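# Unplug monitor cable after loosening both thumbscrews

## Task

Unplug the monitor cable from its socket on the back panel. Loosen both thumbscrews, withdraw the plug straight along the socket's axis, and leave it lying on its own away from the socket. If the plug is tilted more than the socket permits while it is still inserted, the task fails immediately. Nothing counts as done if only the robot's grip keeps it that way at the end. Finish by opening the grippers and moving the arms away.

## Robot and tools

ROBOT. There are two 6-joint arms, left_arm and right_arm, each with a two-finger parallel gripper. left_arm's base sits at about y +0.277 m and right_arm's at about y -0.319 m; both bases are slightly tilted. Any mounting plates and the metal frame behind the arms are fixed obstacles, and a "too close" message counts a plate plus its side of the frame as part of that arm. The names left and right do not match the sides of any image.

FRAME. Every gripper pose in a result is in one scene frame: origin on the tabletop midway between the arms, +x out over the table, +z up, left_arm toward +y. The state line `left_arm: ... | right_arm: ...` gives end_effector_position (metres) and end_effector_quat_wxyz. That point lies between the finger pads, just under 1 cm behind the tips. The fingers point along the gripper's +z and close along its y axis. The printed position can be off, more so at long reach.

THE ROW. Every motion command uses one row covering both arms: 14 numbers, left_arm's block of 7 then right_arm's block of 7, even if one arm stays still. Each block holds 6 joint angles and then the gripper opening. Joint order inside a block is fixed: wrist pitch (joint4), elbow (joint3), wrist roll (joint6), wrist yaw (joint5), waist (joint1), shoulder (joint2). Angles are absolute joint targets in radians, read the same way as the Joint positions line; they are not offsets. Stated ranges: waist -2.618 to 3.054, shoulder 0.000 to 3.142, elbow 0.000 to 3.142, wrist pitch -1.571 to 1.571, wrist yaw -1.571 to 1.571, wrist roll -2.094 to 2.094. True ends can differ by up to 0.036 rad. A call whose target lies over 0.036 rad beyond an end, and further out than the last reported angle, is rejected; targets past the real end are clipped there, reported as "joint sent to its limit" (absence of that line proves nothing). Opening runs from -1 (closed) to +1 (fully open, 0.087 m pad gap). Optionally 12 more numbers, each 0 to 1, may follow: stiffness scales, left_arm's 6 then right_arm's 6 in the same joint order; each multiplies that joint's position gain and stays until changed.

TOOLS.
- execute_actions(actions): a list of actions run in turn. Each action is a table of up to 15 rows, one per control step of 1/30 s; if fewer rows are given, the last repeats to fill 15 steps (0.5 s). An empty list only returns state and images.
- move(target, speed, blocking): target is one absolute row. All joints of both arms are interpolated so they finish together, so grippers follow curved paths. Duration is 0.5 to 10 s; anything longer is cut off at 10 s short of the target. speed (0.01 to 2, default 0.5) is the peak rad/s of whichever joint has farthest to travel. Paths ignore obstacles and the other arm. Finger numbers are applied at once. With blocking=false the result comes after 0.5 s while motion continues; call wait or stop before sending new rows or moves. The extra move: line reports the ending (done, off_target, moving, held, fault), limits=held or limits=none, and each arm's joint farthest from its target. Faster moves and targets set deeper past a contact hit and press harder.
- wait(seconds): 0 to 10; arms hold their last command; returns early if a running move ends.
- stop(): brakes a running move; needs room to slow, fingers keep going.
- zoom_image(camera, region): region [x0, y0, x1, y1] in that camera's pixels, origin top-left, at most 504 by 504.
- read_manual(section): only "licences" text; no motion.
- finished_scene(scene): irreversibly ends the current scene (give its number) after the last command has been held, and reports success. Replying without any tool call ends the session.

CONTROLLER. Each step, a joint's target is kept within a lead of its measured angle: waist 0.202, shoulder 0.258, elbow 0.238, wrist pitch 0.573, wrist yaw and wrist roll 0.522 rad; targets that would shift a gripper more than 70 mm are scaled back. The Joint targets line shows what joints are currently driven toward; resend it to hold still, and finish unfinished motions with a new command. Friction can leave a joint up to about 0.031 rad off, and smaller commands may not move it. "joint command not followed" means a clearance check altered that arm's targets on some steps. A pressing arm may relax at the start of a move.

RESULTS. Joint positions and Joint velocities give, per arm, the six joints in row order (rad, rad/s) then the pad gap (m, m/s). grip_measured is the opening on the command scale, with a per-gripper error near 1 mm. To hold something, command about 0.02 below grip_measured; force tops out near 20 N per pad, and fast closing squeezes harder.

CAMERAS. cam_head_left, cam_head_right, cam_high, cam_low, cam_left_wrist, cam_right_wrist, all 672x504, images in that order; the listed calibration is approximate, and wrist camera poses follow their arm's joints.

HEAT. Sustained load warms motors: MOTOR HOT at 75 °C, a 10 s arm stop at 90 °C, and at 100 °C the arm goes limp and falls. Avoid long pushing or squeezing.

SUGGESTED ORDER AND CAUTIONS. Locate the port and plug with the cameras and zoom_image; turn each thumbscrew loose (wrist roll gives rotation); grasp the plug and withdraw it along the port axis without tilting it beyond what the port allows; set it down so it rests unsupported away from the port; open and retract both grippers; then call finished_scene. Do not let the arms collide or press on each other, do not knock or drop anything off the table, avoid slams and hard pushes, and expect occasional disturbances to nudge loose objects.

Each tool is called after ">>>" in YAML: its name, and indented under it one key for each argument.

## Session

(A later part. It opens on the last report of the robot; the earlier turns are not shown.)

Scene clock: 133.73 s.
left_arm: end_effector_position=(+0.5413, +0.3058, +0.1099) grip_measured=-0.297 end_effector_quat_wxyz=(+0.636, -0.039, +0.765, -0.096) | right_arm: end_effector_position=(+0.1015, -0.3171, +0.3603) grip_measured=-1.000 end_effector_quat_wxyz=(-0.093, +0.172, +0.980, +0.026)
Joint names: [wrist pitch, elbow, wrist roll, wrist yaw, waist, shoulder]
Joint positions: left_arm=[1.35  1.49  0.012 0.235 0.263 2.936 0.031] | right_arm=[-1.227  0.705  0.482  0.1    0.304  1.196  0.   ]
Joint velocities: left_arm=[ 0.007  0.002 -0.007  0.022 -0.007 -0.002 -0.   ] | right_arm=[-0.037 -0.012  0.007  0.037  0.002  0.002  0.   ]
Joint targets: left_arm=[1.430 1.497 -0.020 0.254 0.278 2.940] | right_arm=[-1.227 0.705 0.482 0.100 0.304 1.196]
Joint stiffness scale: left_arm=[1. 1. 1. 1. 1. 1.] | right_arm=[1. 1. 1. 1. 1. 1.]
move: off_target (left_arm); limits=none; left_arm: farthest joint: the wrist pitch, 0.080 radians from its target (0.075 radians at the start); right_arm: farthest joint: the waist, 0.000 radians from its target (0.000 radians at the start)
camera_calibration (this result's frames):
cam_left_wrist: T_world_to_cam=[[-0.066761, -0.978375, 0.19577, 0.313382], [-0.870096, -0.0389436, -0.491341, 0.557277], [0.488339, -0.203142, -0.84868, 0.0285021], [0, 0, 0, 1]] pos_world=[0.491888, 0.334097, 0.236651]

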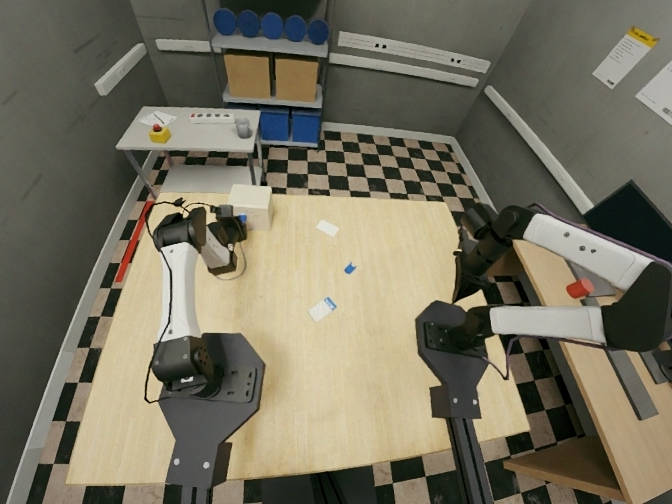

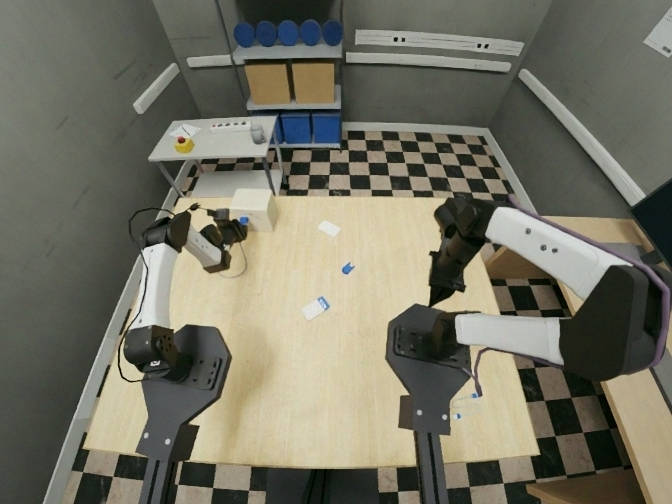

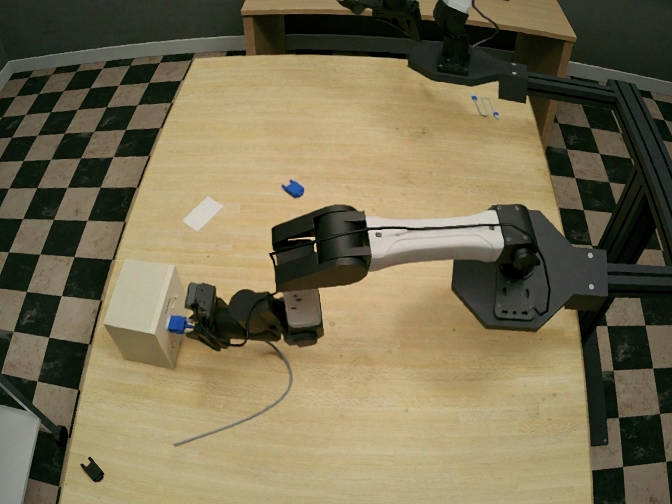

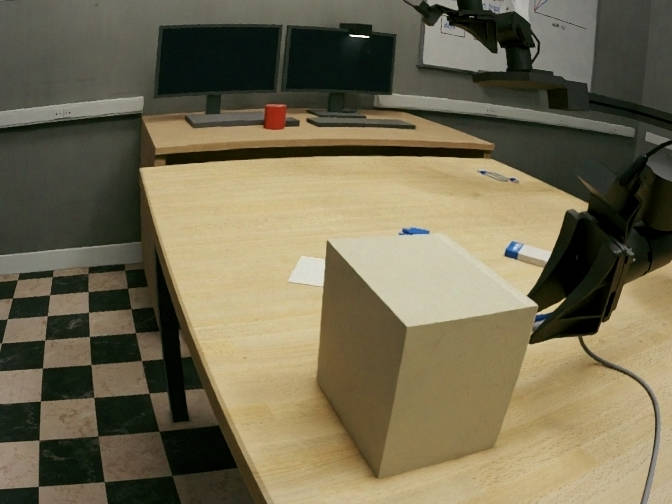

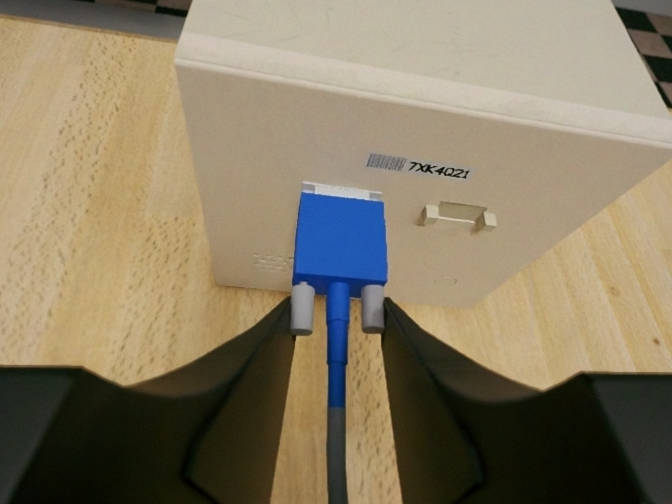

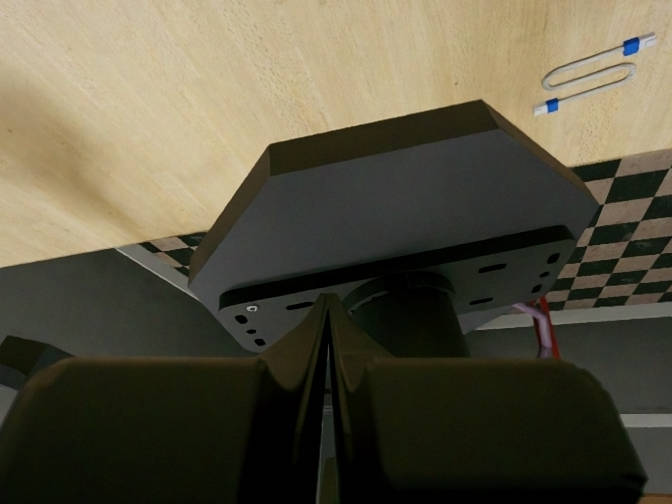

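>>> execute_actions:
  actions:
    - [[1.36,1.49,0.012,0.235,0.263,2.936,-0.1,-1.227,0.705,0.482,0.1,0.304,1.196,-1]]

Scene clock: 135.83 s.
left_arm: end_effector_position=(+0.5417, +0.3061, +0.1109) grip_measured=-0.100 end_effector_quat_wxyz=(+0.638, -0.039, +0.763, -0.095) | right_arm: end_effector_position=(+0.1015, -0.3171, +0.3603) grip_measured=-1.000 end_effector_quat_wxyz=(-0.093, +0.172, +0.980, +0.026)
Joint names: [wrist pitch, elbow, wrist roll, wrist yaw, waist, shoulder]
Joint positions: left_arm=[1.355 1.49  0.012 0.234 0.263 2.936 0.039] | right_arm=[-1.227  0.705  0.482  0.1    0.304  1.196  0.   ]
Joint velocities: left_arm=[ 0.007 -0.002 -0.022  0.022 -0.007 -0.012 -0.   ] | right_arm=[-0.066  0.012  0.007 -0.11  -0.012 -0.002  0.   ]
Joint targets: left_arm=[1.360 1.490 0.012 0.235 0.263 2.936] | right_arm=[-1.227 0.705 0.482 0.100 0.304 1.196]
Joint stiffness scale: left_arm=[1. 1. 1. 1. 1. 1.] | right_arm=[1. 1. 1. 1. 1. 1.]
camera_calibration (this result's frames):
cam_left_wrist: T_world_to_cam=[[-0.06616, -0.978652, 0.194582, 0.313466], [-0.867916, -0.0397684, -0.495117, 0.557628], [0.492285, -0.201638, -0.846757, 0.026429], [0, 0, 0, 1]] pos_world=[0.491702, 0.334279, 0.237475]

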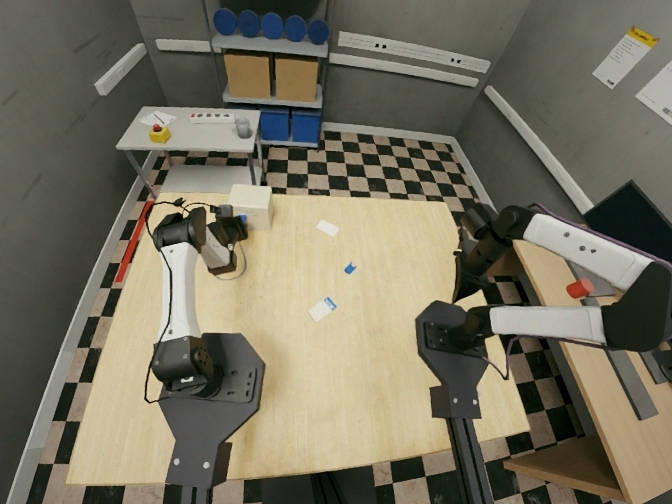

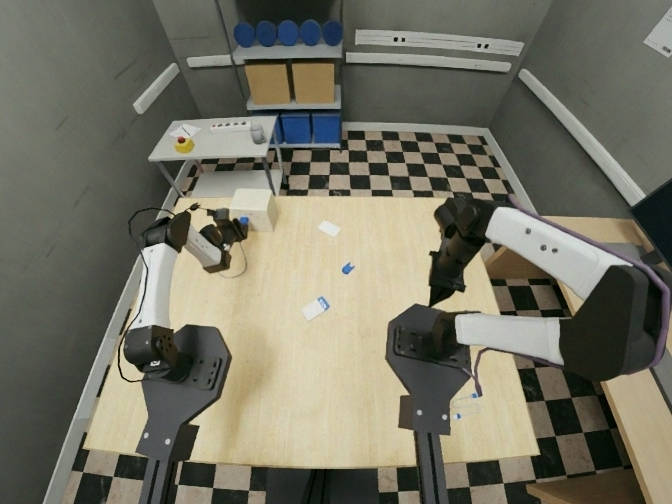

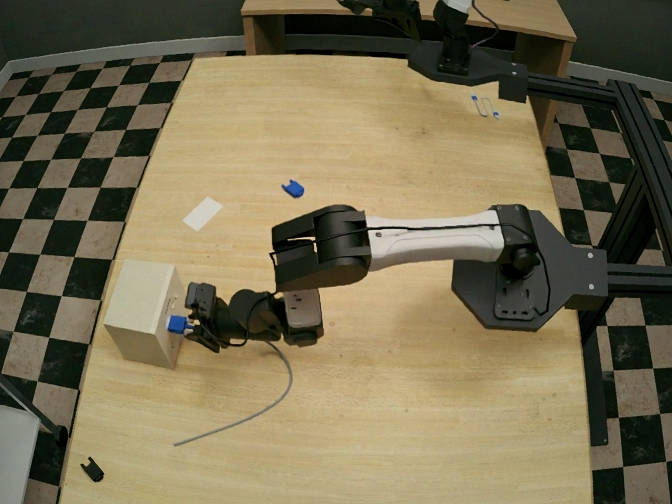

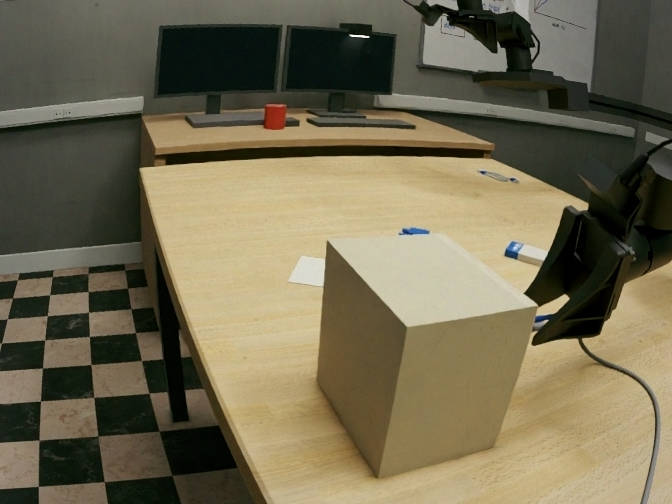

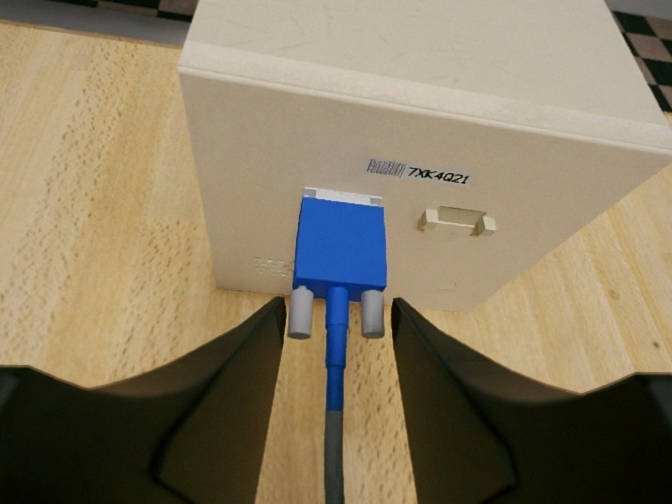

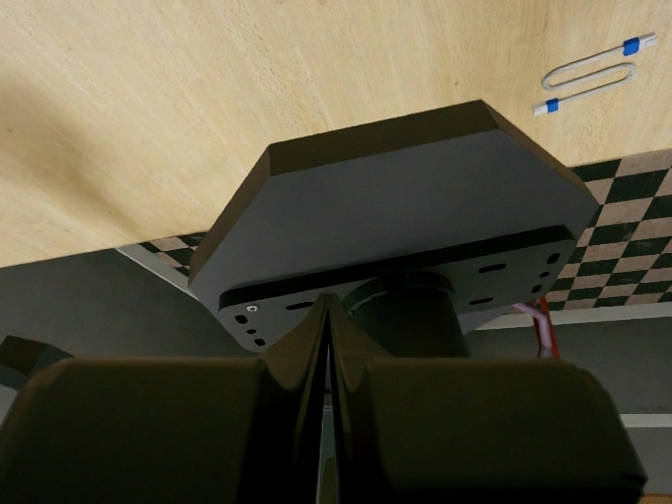

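>>> move:
  target: [1.365,1.4,0.19,0.18,0.235,2.83,-0.08,-1.227,0.705,0.482,0.1,0.304,1.196,-1]

>>> move:
  target: [1.503,1.45,1.058,-0.152,0.032,2.95,-0.7,-1.227,0.705,0.482,0.1,0.304,1.196,-1]
  speed: 1.0

>>> move:
  target: [1.503,1.531,1.058,-0.152,0.036,3.042,-0.7,-1.227,0.705,0.482,0.1,0.304,1.196,-1]
  speed: 0.2

>>> move:
  target: [1.503,1.564,1.058,-0.091,0.091,3.076,-0.7,-1.227,0.705,0.482,0.1,0.304,1.196,-1]
  speed: 0.1

>>> move:
  target: [1.515,1.63,1.267,-0.142,0.059,3.131,-0.74,-1.227,0.705,0.482,0.1,0.304,1.196,-1]
  speed: 0.3

Scene clock: 137.57 s.
left_arm: end_effector_position=(+0.5503, +0.3146, +0.1490) grip_measured=-0.080 end_effector_quat_wxyz=(+0.658, +0.021, +0.752, -0.026) | right_arm: end_effector_position=(+0.1015, -0.3171, +0.3603) grip_measured=-1.000 end_effector_quat_wxyz=(-0.093, +0.172, +0.980, +0.026)
Joint names: [wrist pitch, elbow, wrist roll, wrist yaw, waist, shoulder]
Joint positions: left_arm=[1.366 1.419 0.184 0.192 0.241 2.833 0.04 ] | right_arm=[-1.227  0.705  0.482  0.1    0.304  1.196  0.   ]
Joint velocities: left_arm=[-0.037  0.012 -0.007 -0.007  0.002  0.002 -0.   ] | right_arm=[-0.022 -0.022 -0.066 -0.066 -0.022  0.007  0.   ]
Joint targets: left_arm=[1.365 1.400 0.190 0.180 0.235 2.830] | right_arm=[-1.227 0.705 0.482 0.100 0.304 1.196]
Joint stiffness scale: left_arm=[1. 1. 1. 1. 1. 1.] | right_arm=[1. 1. 1. 1. 1. 1.]
move: done; limits=none; left_arm: farthest joint: the elbow, 0.019 radians from its target (0.090 radians at the start); right_arm: farthest joint: the waist, 0.000 radians from its target (0.000 radians at the start)
camera_calibration (this result's frames):
cam_left_wrist: T_world_to_cam=[[-0.0712474, -0.99739, 0.0117031, 0.350891], [-0.841674, 0.0538195, -0.537297, 0.546646], [0.535265, -0.0481312, -0.843312, -0.0162748], [0, 0, 0, 1]] pos_world=[0.493809, 0.319771, 0.27588]

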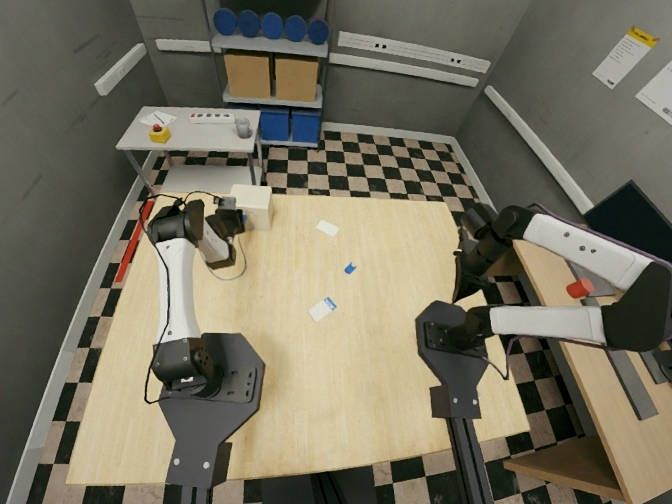

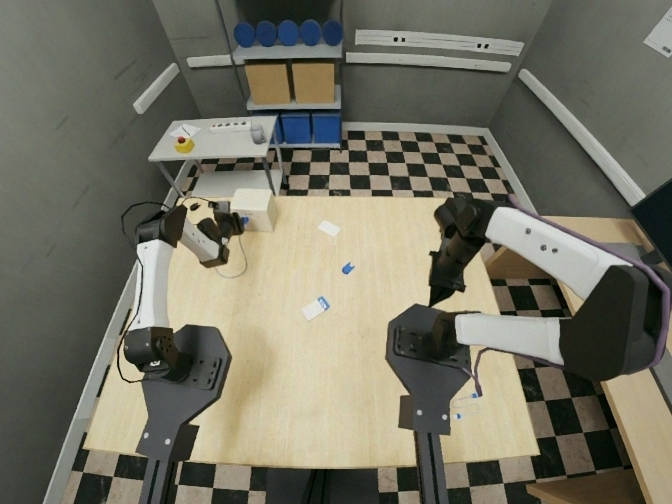

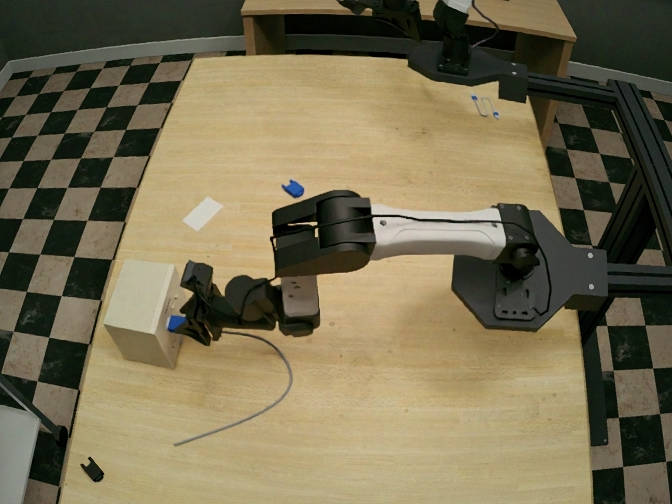

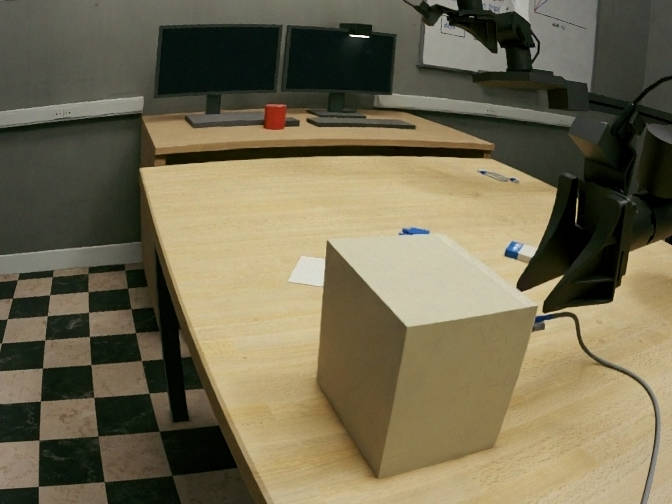

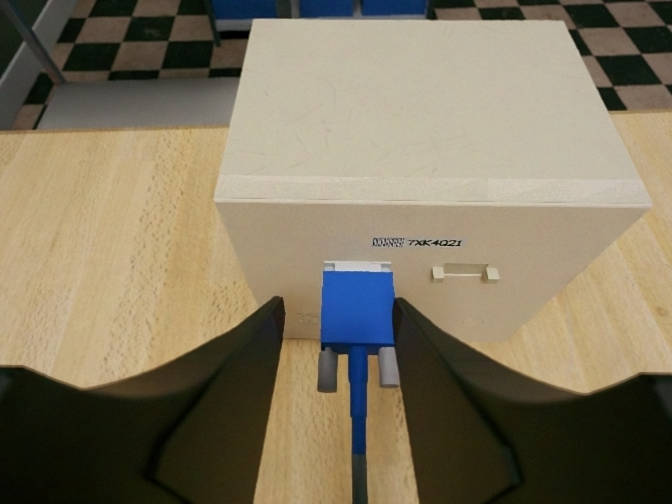

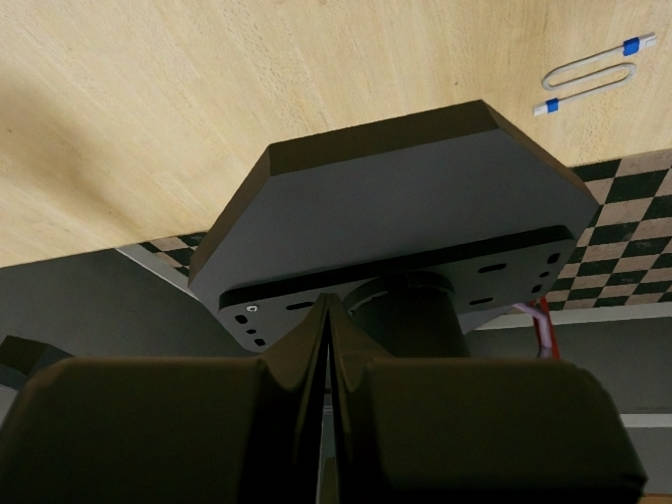

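Scene clock: 139.40 s.
left_arm: end_effector_position=(+0.5397, +0.2762, +0.1564) grip_measured=-0.700 end_effector_quat_wxyz=(+0.594, +0.294, +0.685, +0.303) | right_arm: end_effector_position=(+0.1015, -0.3171, +0.3603) grip_measured=-1.000 end_effector_quat_wxyz=(-0.093, +0.172, +0.980, +0.026)
Joint names: [wrist pitch, elbow, wrist roll, wrist yaw, waist, shoulder]
Joint positions: left_arm=[ 1.498  1.433  1.051 -0.14   0.035  2.932  0.013] | right_arm=[-1.227  0.705  0.482  0.1    0.304  1.196  0.   ]
Joint velocities: left_arm=[-0.037  0.012  0.007 -0.095 -0.012 -0.002  0.   ] | right_arm=[-0.066  0.022  0.007 -0.007 -0.007 -0.002  0.   ]
Joint targets: left_arm=[1.503 1.450 1.058 -0.152 0.032 2.950] | right_arm=[-1.227 0.705 0.482 0.100 0.304 1.196]
Joint stiffness scale: left_arm=[1. 1. 1. 1. 1. 1.] | right_arm=[1. 1. 1. 1. 1. 1.]
move: done; limits=none; left_arm: farthest joint: the shoulder, 0.018 radians from its target (0.117 radians at the start); right_arm: farthest joint: the waist, 0.000 radians from its target (0.000 radians at the start)
camera_calibration (this result's frames):
cam_left_wrist: T_world_to_cam=[[-0.0472914, -0.642774, -0.764594, 0.322299], [-0.836003, 0.444397, -0.321885, 0.39912], [0.546683, 0.623981, -0.558377, -0.242603], [0, 0, 0, 1]] pos_world=[0.481534, 0.181177, 0.239435]

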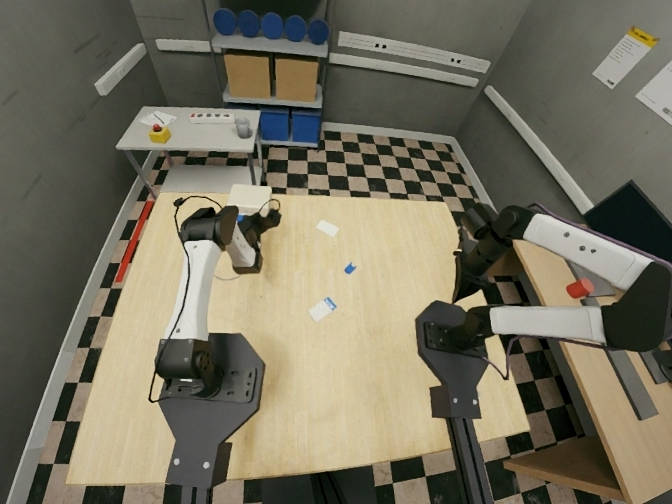

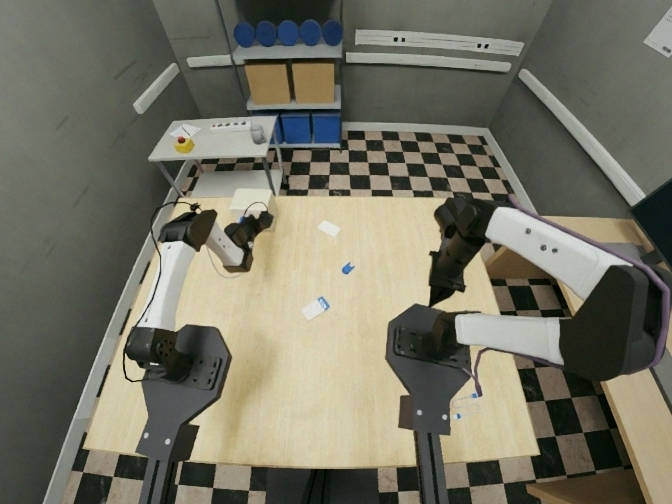

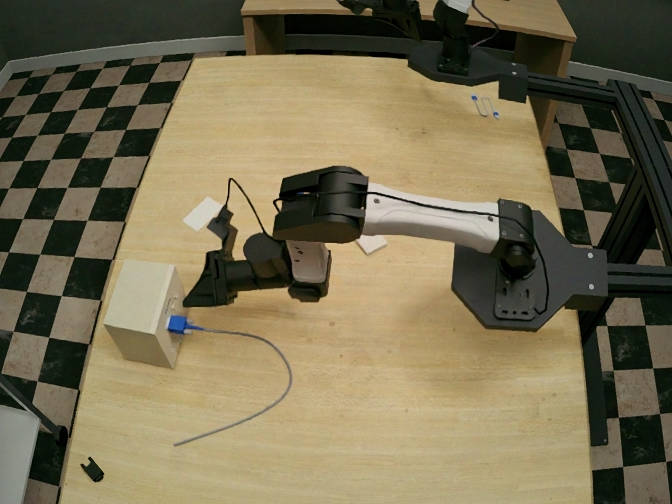

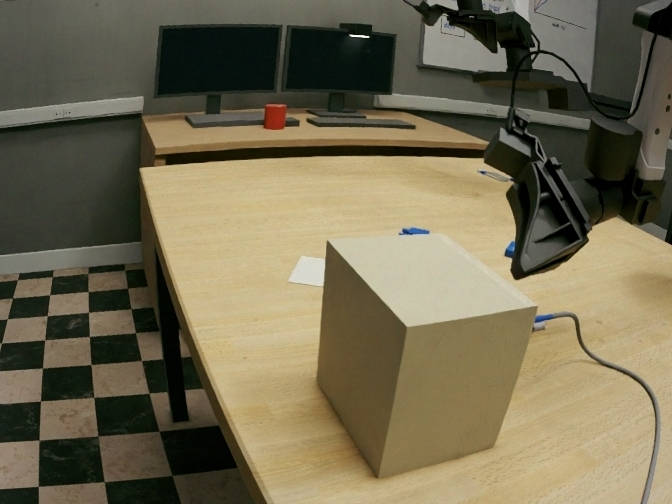

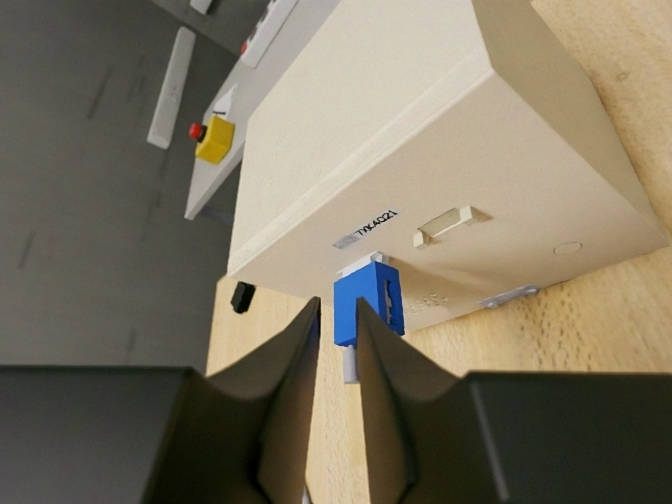

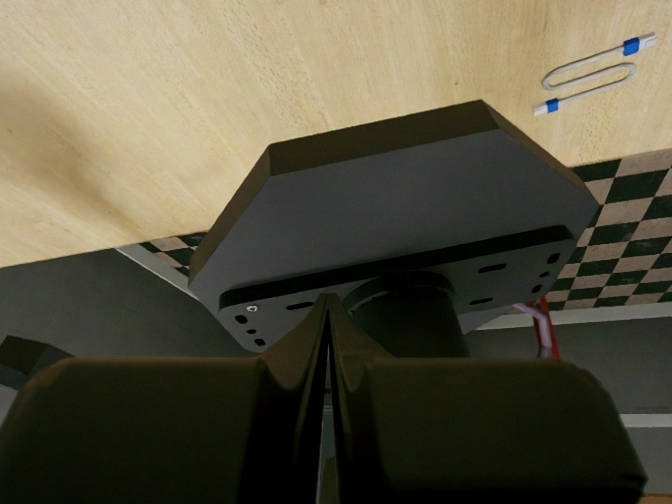

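Scene clock: 140.40 s.
left_arm: end_effector_position=(+0.5379, +0.2712, +0.1292) grip_measured=-0.700 end_effector_quat_wxyz=(+0.591, +0.296, +0.687, +0.302) | right_arm: end_effector_position=(+0.1015, -0.3171, +0.3603) grip_measured=-1.000 end_effector_quat_wxyz=(-0.093, +0.172, +0.980, +0.026)
Joint names: [wrist pitch, elbow, wrist roll, wrist yaw, waist, shoulder]
Joint positions: left_arm=[ 1.5    1.515  1.051 -0.14   0.035  3.026  0.013] | right_arm=[-1.227  0.705  0.482  0.1    0.304  1.196  0.   ]
Joint velocities: left_arm=[ 0.022  0.007 -0.022  0.037 -0.027 -0.007 -0.001] | right_arm=[ 0.007 -0.002  0.007 -0.051 -0.027 -0.012  0.   ]
Joint targets: left_arm=[1.503 1.531 1.058 -0.152 0.036 3.042] | right_arm=[-1.227 0.705 0.482 0.100 0.304 1.196]
Joint stiffness scale: left_arm=[1. 1. 1. 1. 1. 1.] | right_arm=[1. 1. 1. 1. 1. 1.]
move: done; limits=none; left_arm: farthest joint: the shoulder, 0.016 radians from its target (0.110 radians at the start); right_arm: farthest joint: the waist, 0.000 radians from its target (0.000 radians at the start)
camera_calibration (this result's frames):
cam_left_wrist: T_world_to_cam=[[-0.0559577, -0.641968, -0.764686, 0.30262], [-0.838266, 0.446263, -0.313304, 0.390747], [0.542383, 0.623479, -0.563112, -0.250669], [0, 0, 0, 1]] pos_world=[0.480443, 0.176183, 0.212678]

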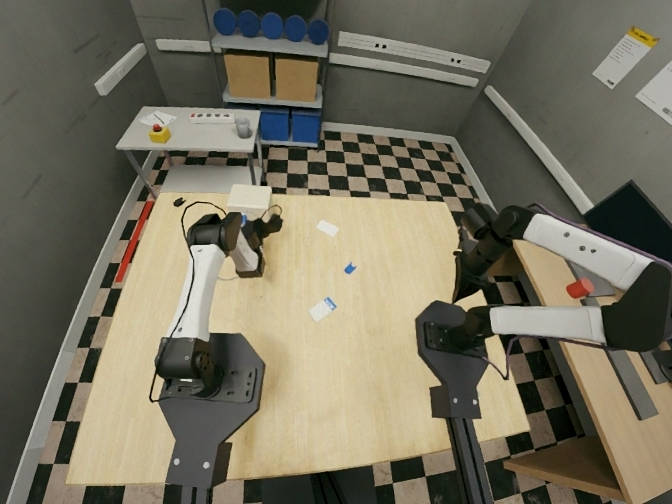

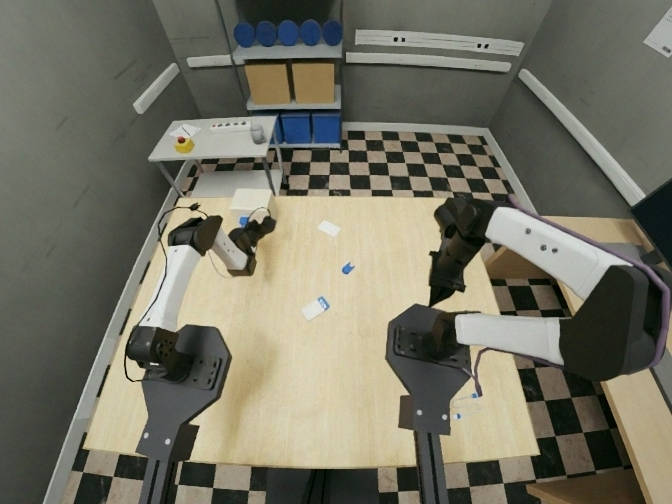

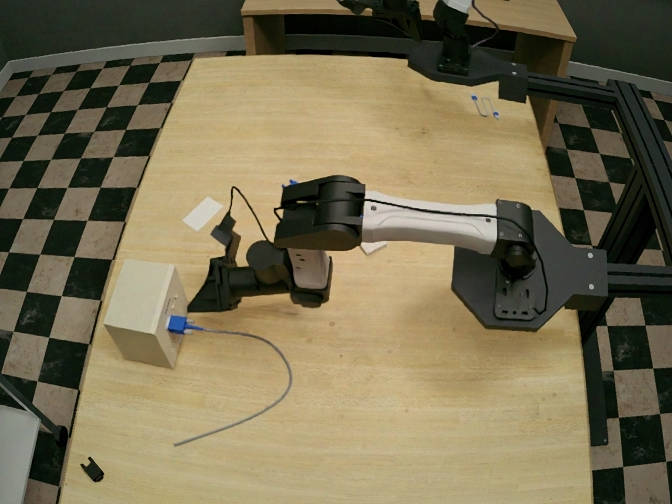

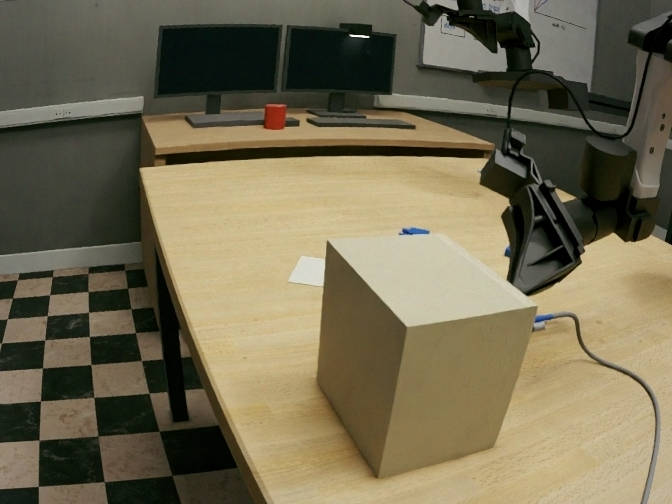

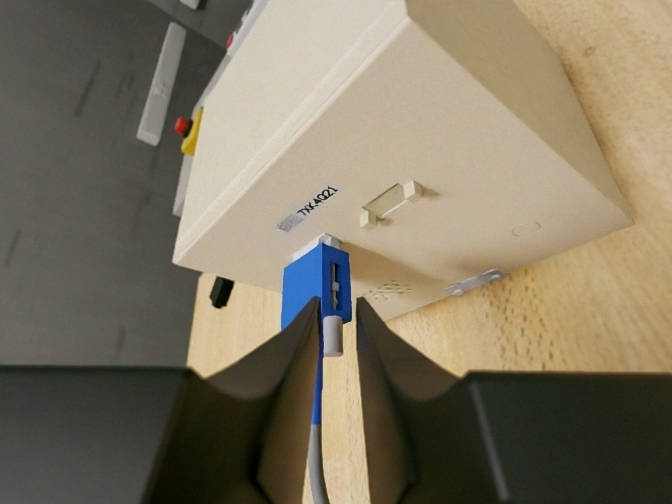

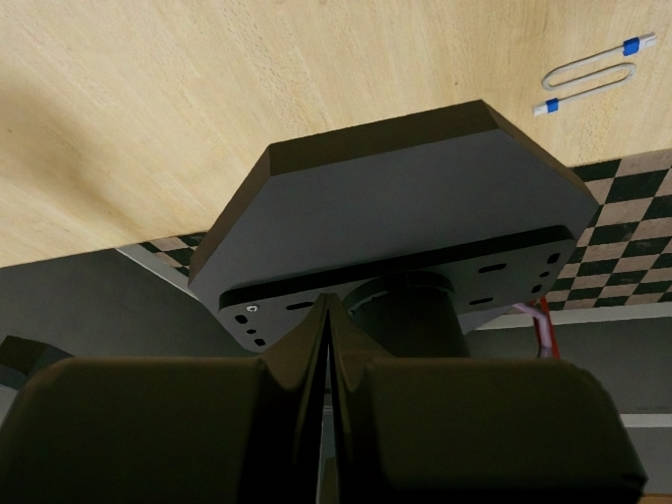

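Scene clock: 141.37 s.
left_arm: end_effector_position=(+0.5386, +0.2911, +0.1177) grip_measured=-0.700 end_effector_quat_wxyz=(+0.590, +0.294, +0.688, +0.305) | right_arm: end_effector_position=(+0.1015, -0.3171, +0.3603) grip_measured=-1.000 end_effector_quat_wxyz=(-0.093, +0.172, +0.980, +0.026)
Joint names: [wrist pitch, elbow, wrist roll, wrist yaw, waist, shoulder]
Joint positions: left_arm=[ 1.501  1.548  1.051 -0.102  0.082  3.058  0.013] | right_arm=[-1.227  0.705  0.482  0.1    0.304  1.196  0.   ]
Joint velocities: left_arm=[ 0.007  0.002 -0.037  0.037  0.007 -0.022 -0.   ] | right_arm=[-0.081  0.012  0.007 -0.037 -0.017 -0.007  0.   ]
Joint targets: left_arm=[1.503 1.564 1.058 -0.091 0.091 3.076] | right_arm=[-1.227 0.705 0.482 0.100 0.304 1.196]
Joint stiffness scale: left_arm=[1. 1. 1. 1. 1. 1.] | right_arm=[1. 1. 1. 1. 1. 1.]
move: done; limits=none; left_arm: farthest joint: the shoulder, 0.018 radians from its target (0.050 radians at the start); right_arm: farthest joint: the waist, 0.000 radians from its target (0.000 radians at the start)
camera_calibration (this result's frames):
cam_left_wrist: T_world_to_cam=[[-0.0496972, -0.641852, -0.765216, 0.3033], [-0.84205, 0.438945, -0.313494, 0.383019], [0.537105, 0.628771, -0.562286, -0.268776], [0, 0, 0, 1]] pos_world=[0.481956, 0.195548, 0.201035]

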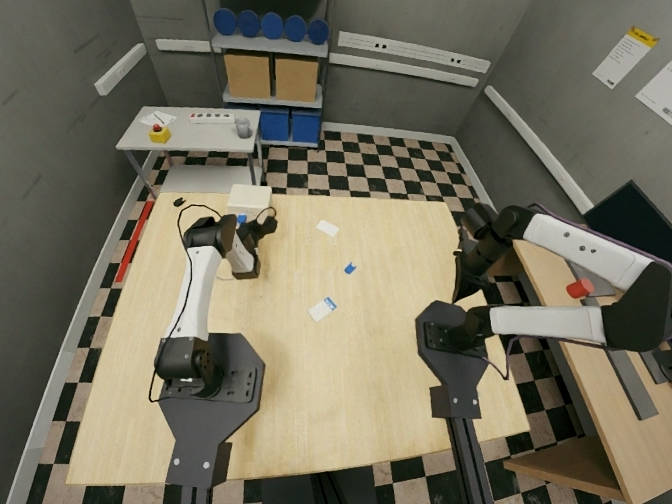

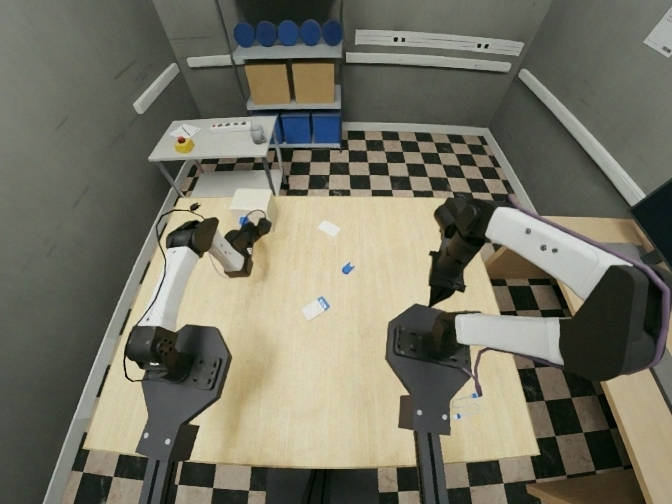

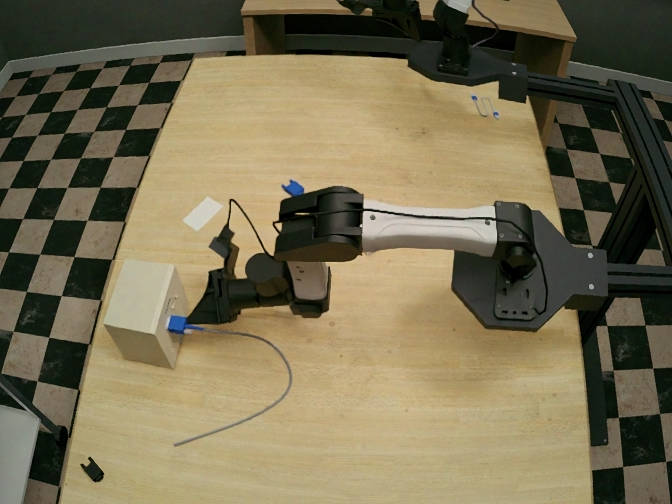

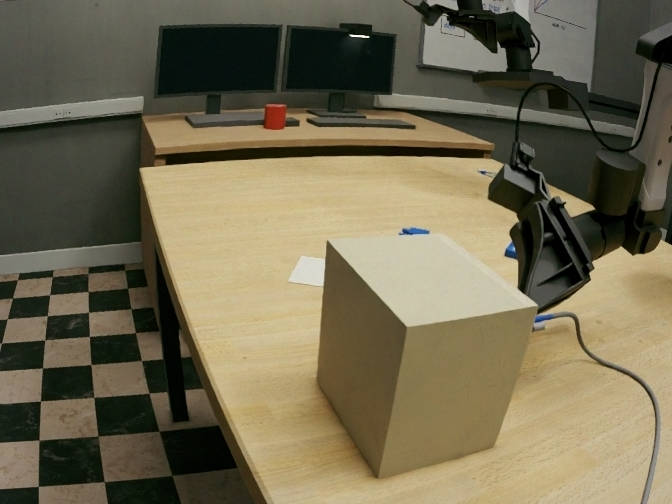

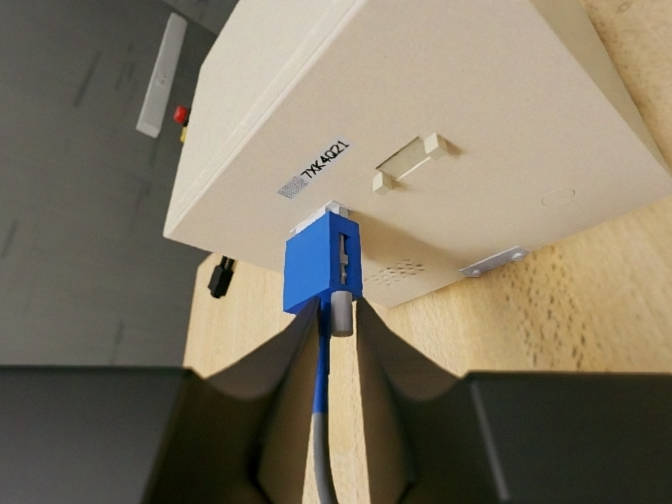

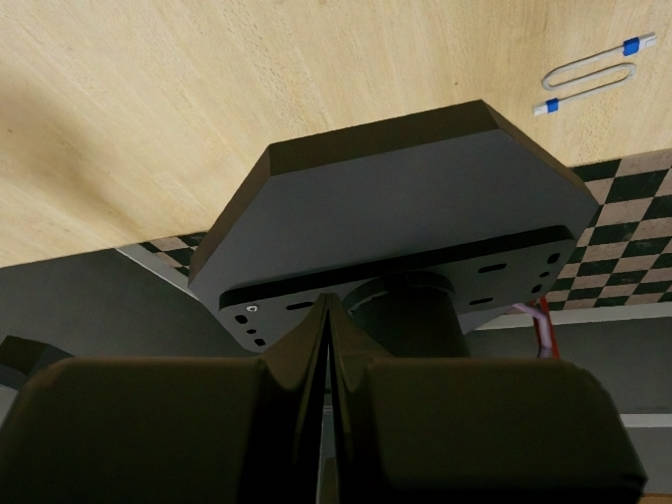

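Scene clock: 142.77 s.
left_arm: end_effector_position=(+0.5412, +0.2904, +0.1169) grip_measured=-0.740 end_effector_quat_wxyz=(+0.558, +0.355, +0.652, +0.372) | right_arm: end_effector_position=(+0.1015, -0.3171, +0.3603) grip_measured=-1.000 end_effector_quat_wxyz=(-0.093, +0.172, +0.980, +0.026)
Joint names: [wrist pitch, elbow, wrist roll, wrist yaw, waist, shoulder]
Joint positions: left_arm=[ 1.51   1.614  1.259 -0.13   0.068  3.112  0.011] | right_arm=[-1.227  0.705  0.482  0.1    0.304  1.196  0.   ]
Joint velocities: left_arm=[ 0.051 -0.007 -0.022 -0.081  0.007 -0.037  0.   ] | right_arm=[-0.037 -0.012 -0.022 -0.051  0.002 -0.017  0.   ]
Joint targets: left_arm=[1.515 1.630 1.267 -0.142 0.059 3.131] | right_arm=[-1.227 0.705 0.482 0.100 0.304 1.196]
Joint stiffness scale: left_arm=[1. 1. 1. 1. 1. 1.] | right_arm=[1. 1. 1. 1. 1. 1.]
move: done; limits=none; left_arm: farthest joint: the shoulder, 0.019 radians from its target (0.073 radians at the start); right_arm: farthest joint: the waist, 0.000 radians from its target (0.000 radians at the start)
camera_calibration (this result's frames):
cam_left_wrist: T_world_to_cam=[[-0.0523482, -0.471032, -0.880562, 0.267692], [-0.838923, 0.499078, -0.217095, 0.354827], [0.541727, 0.727358, -0.421285, -0.317706], [0, 0, 0, 1]] pos_world=[0.483795, 0.180092, 0.178906]

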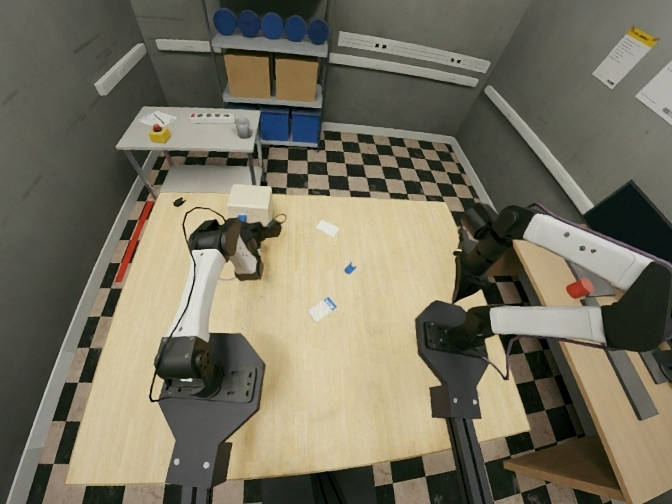

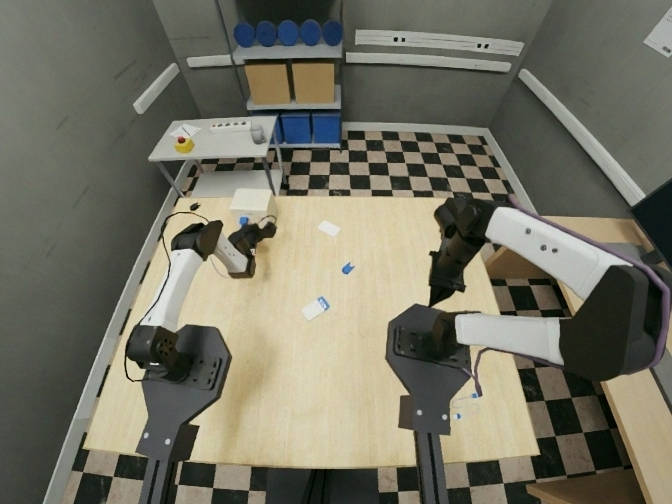

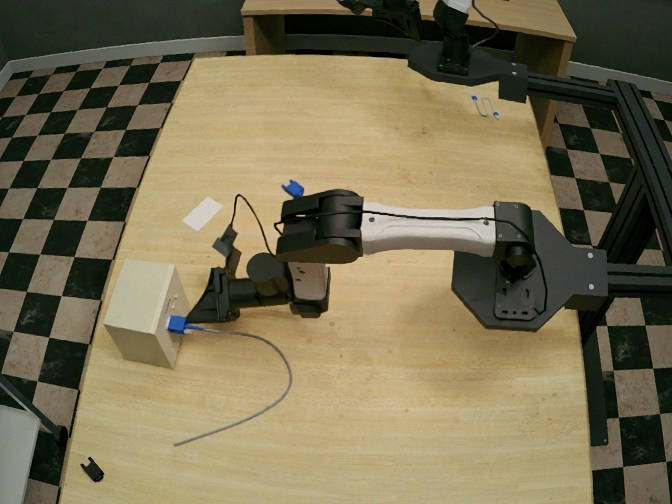

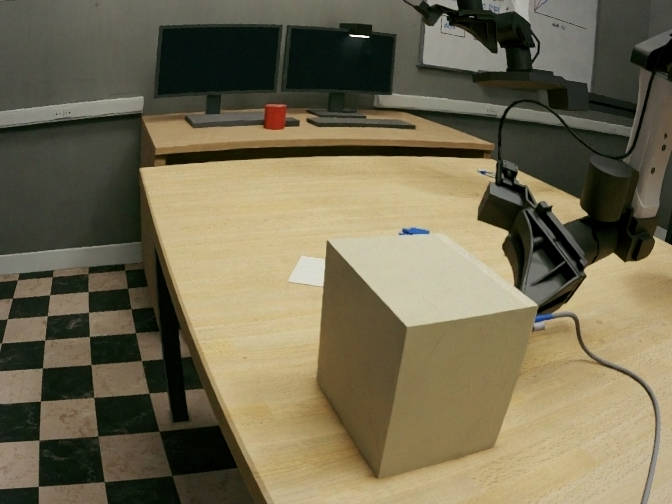

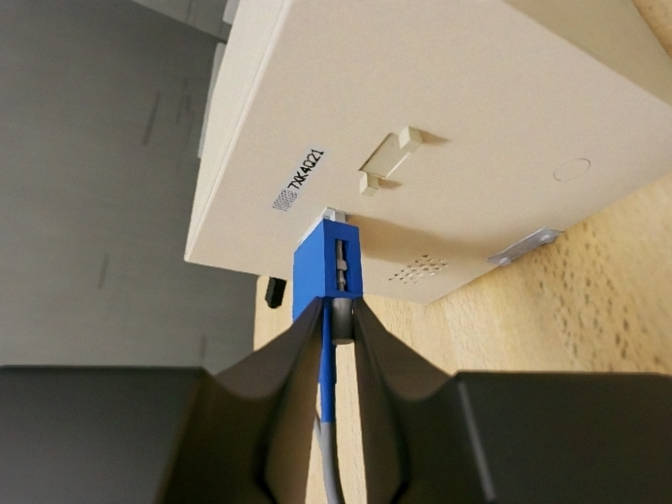

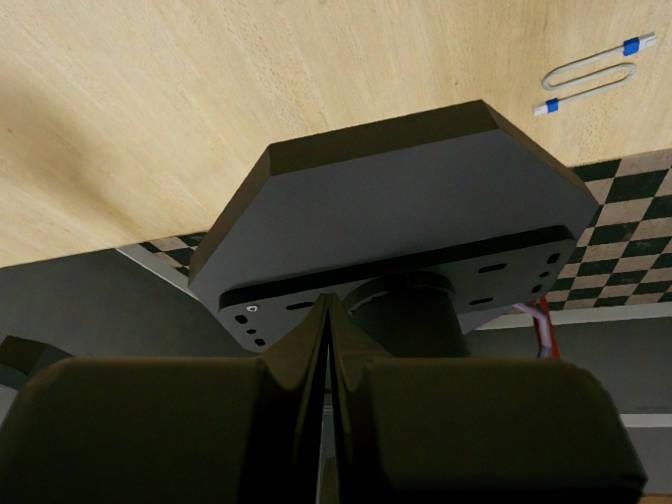

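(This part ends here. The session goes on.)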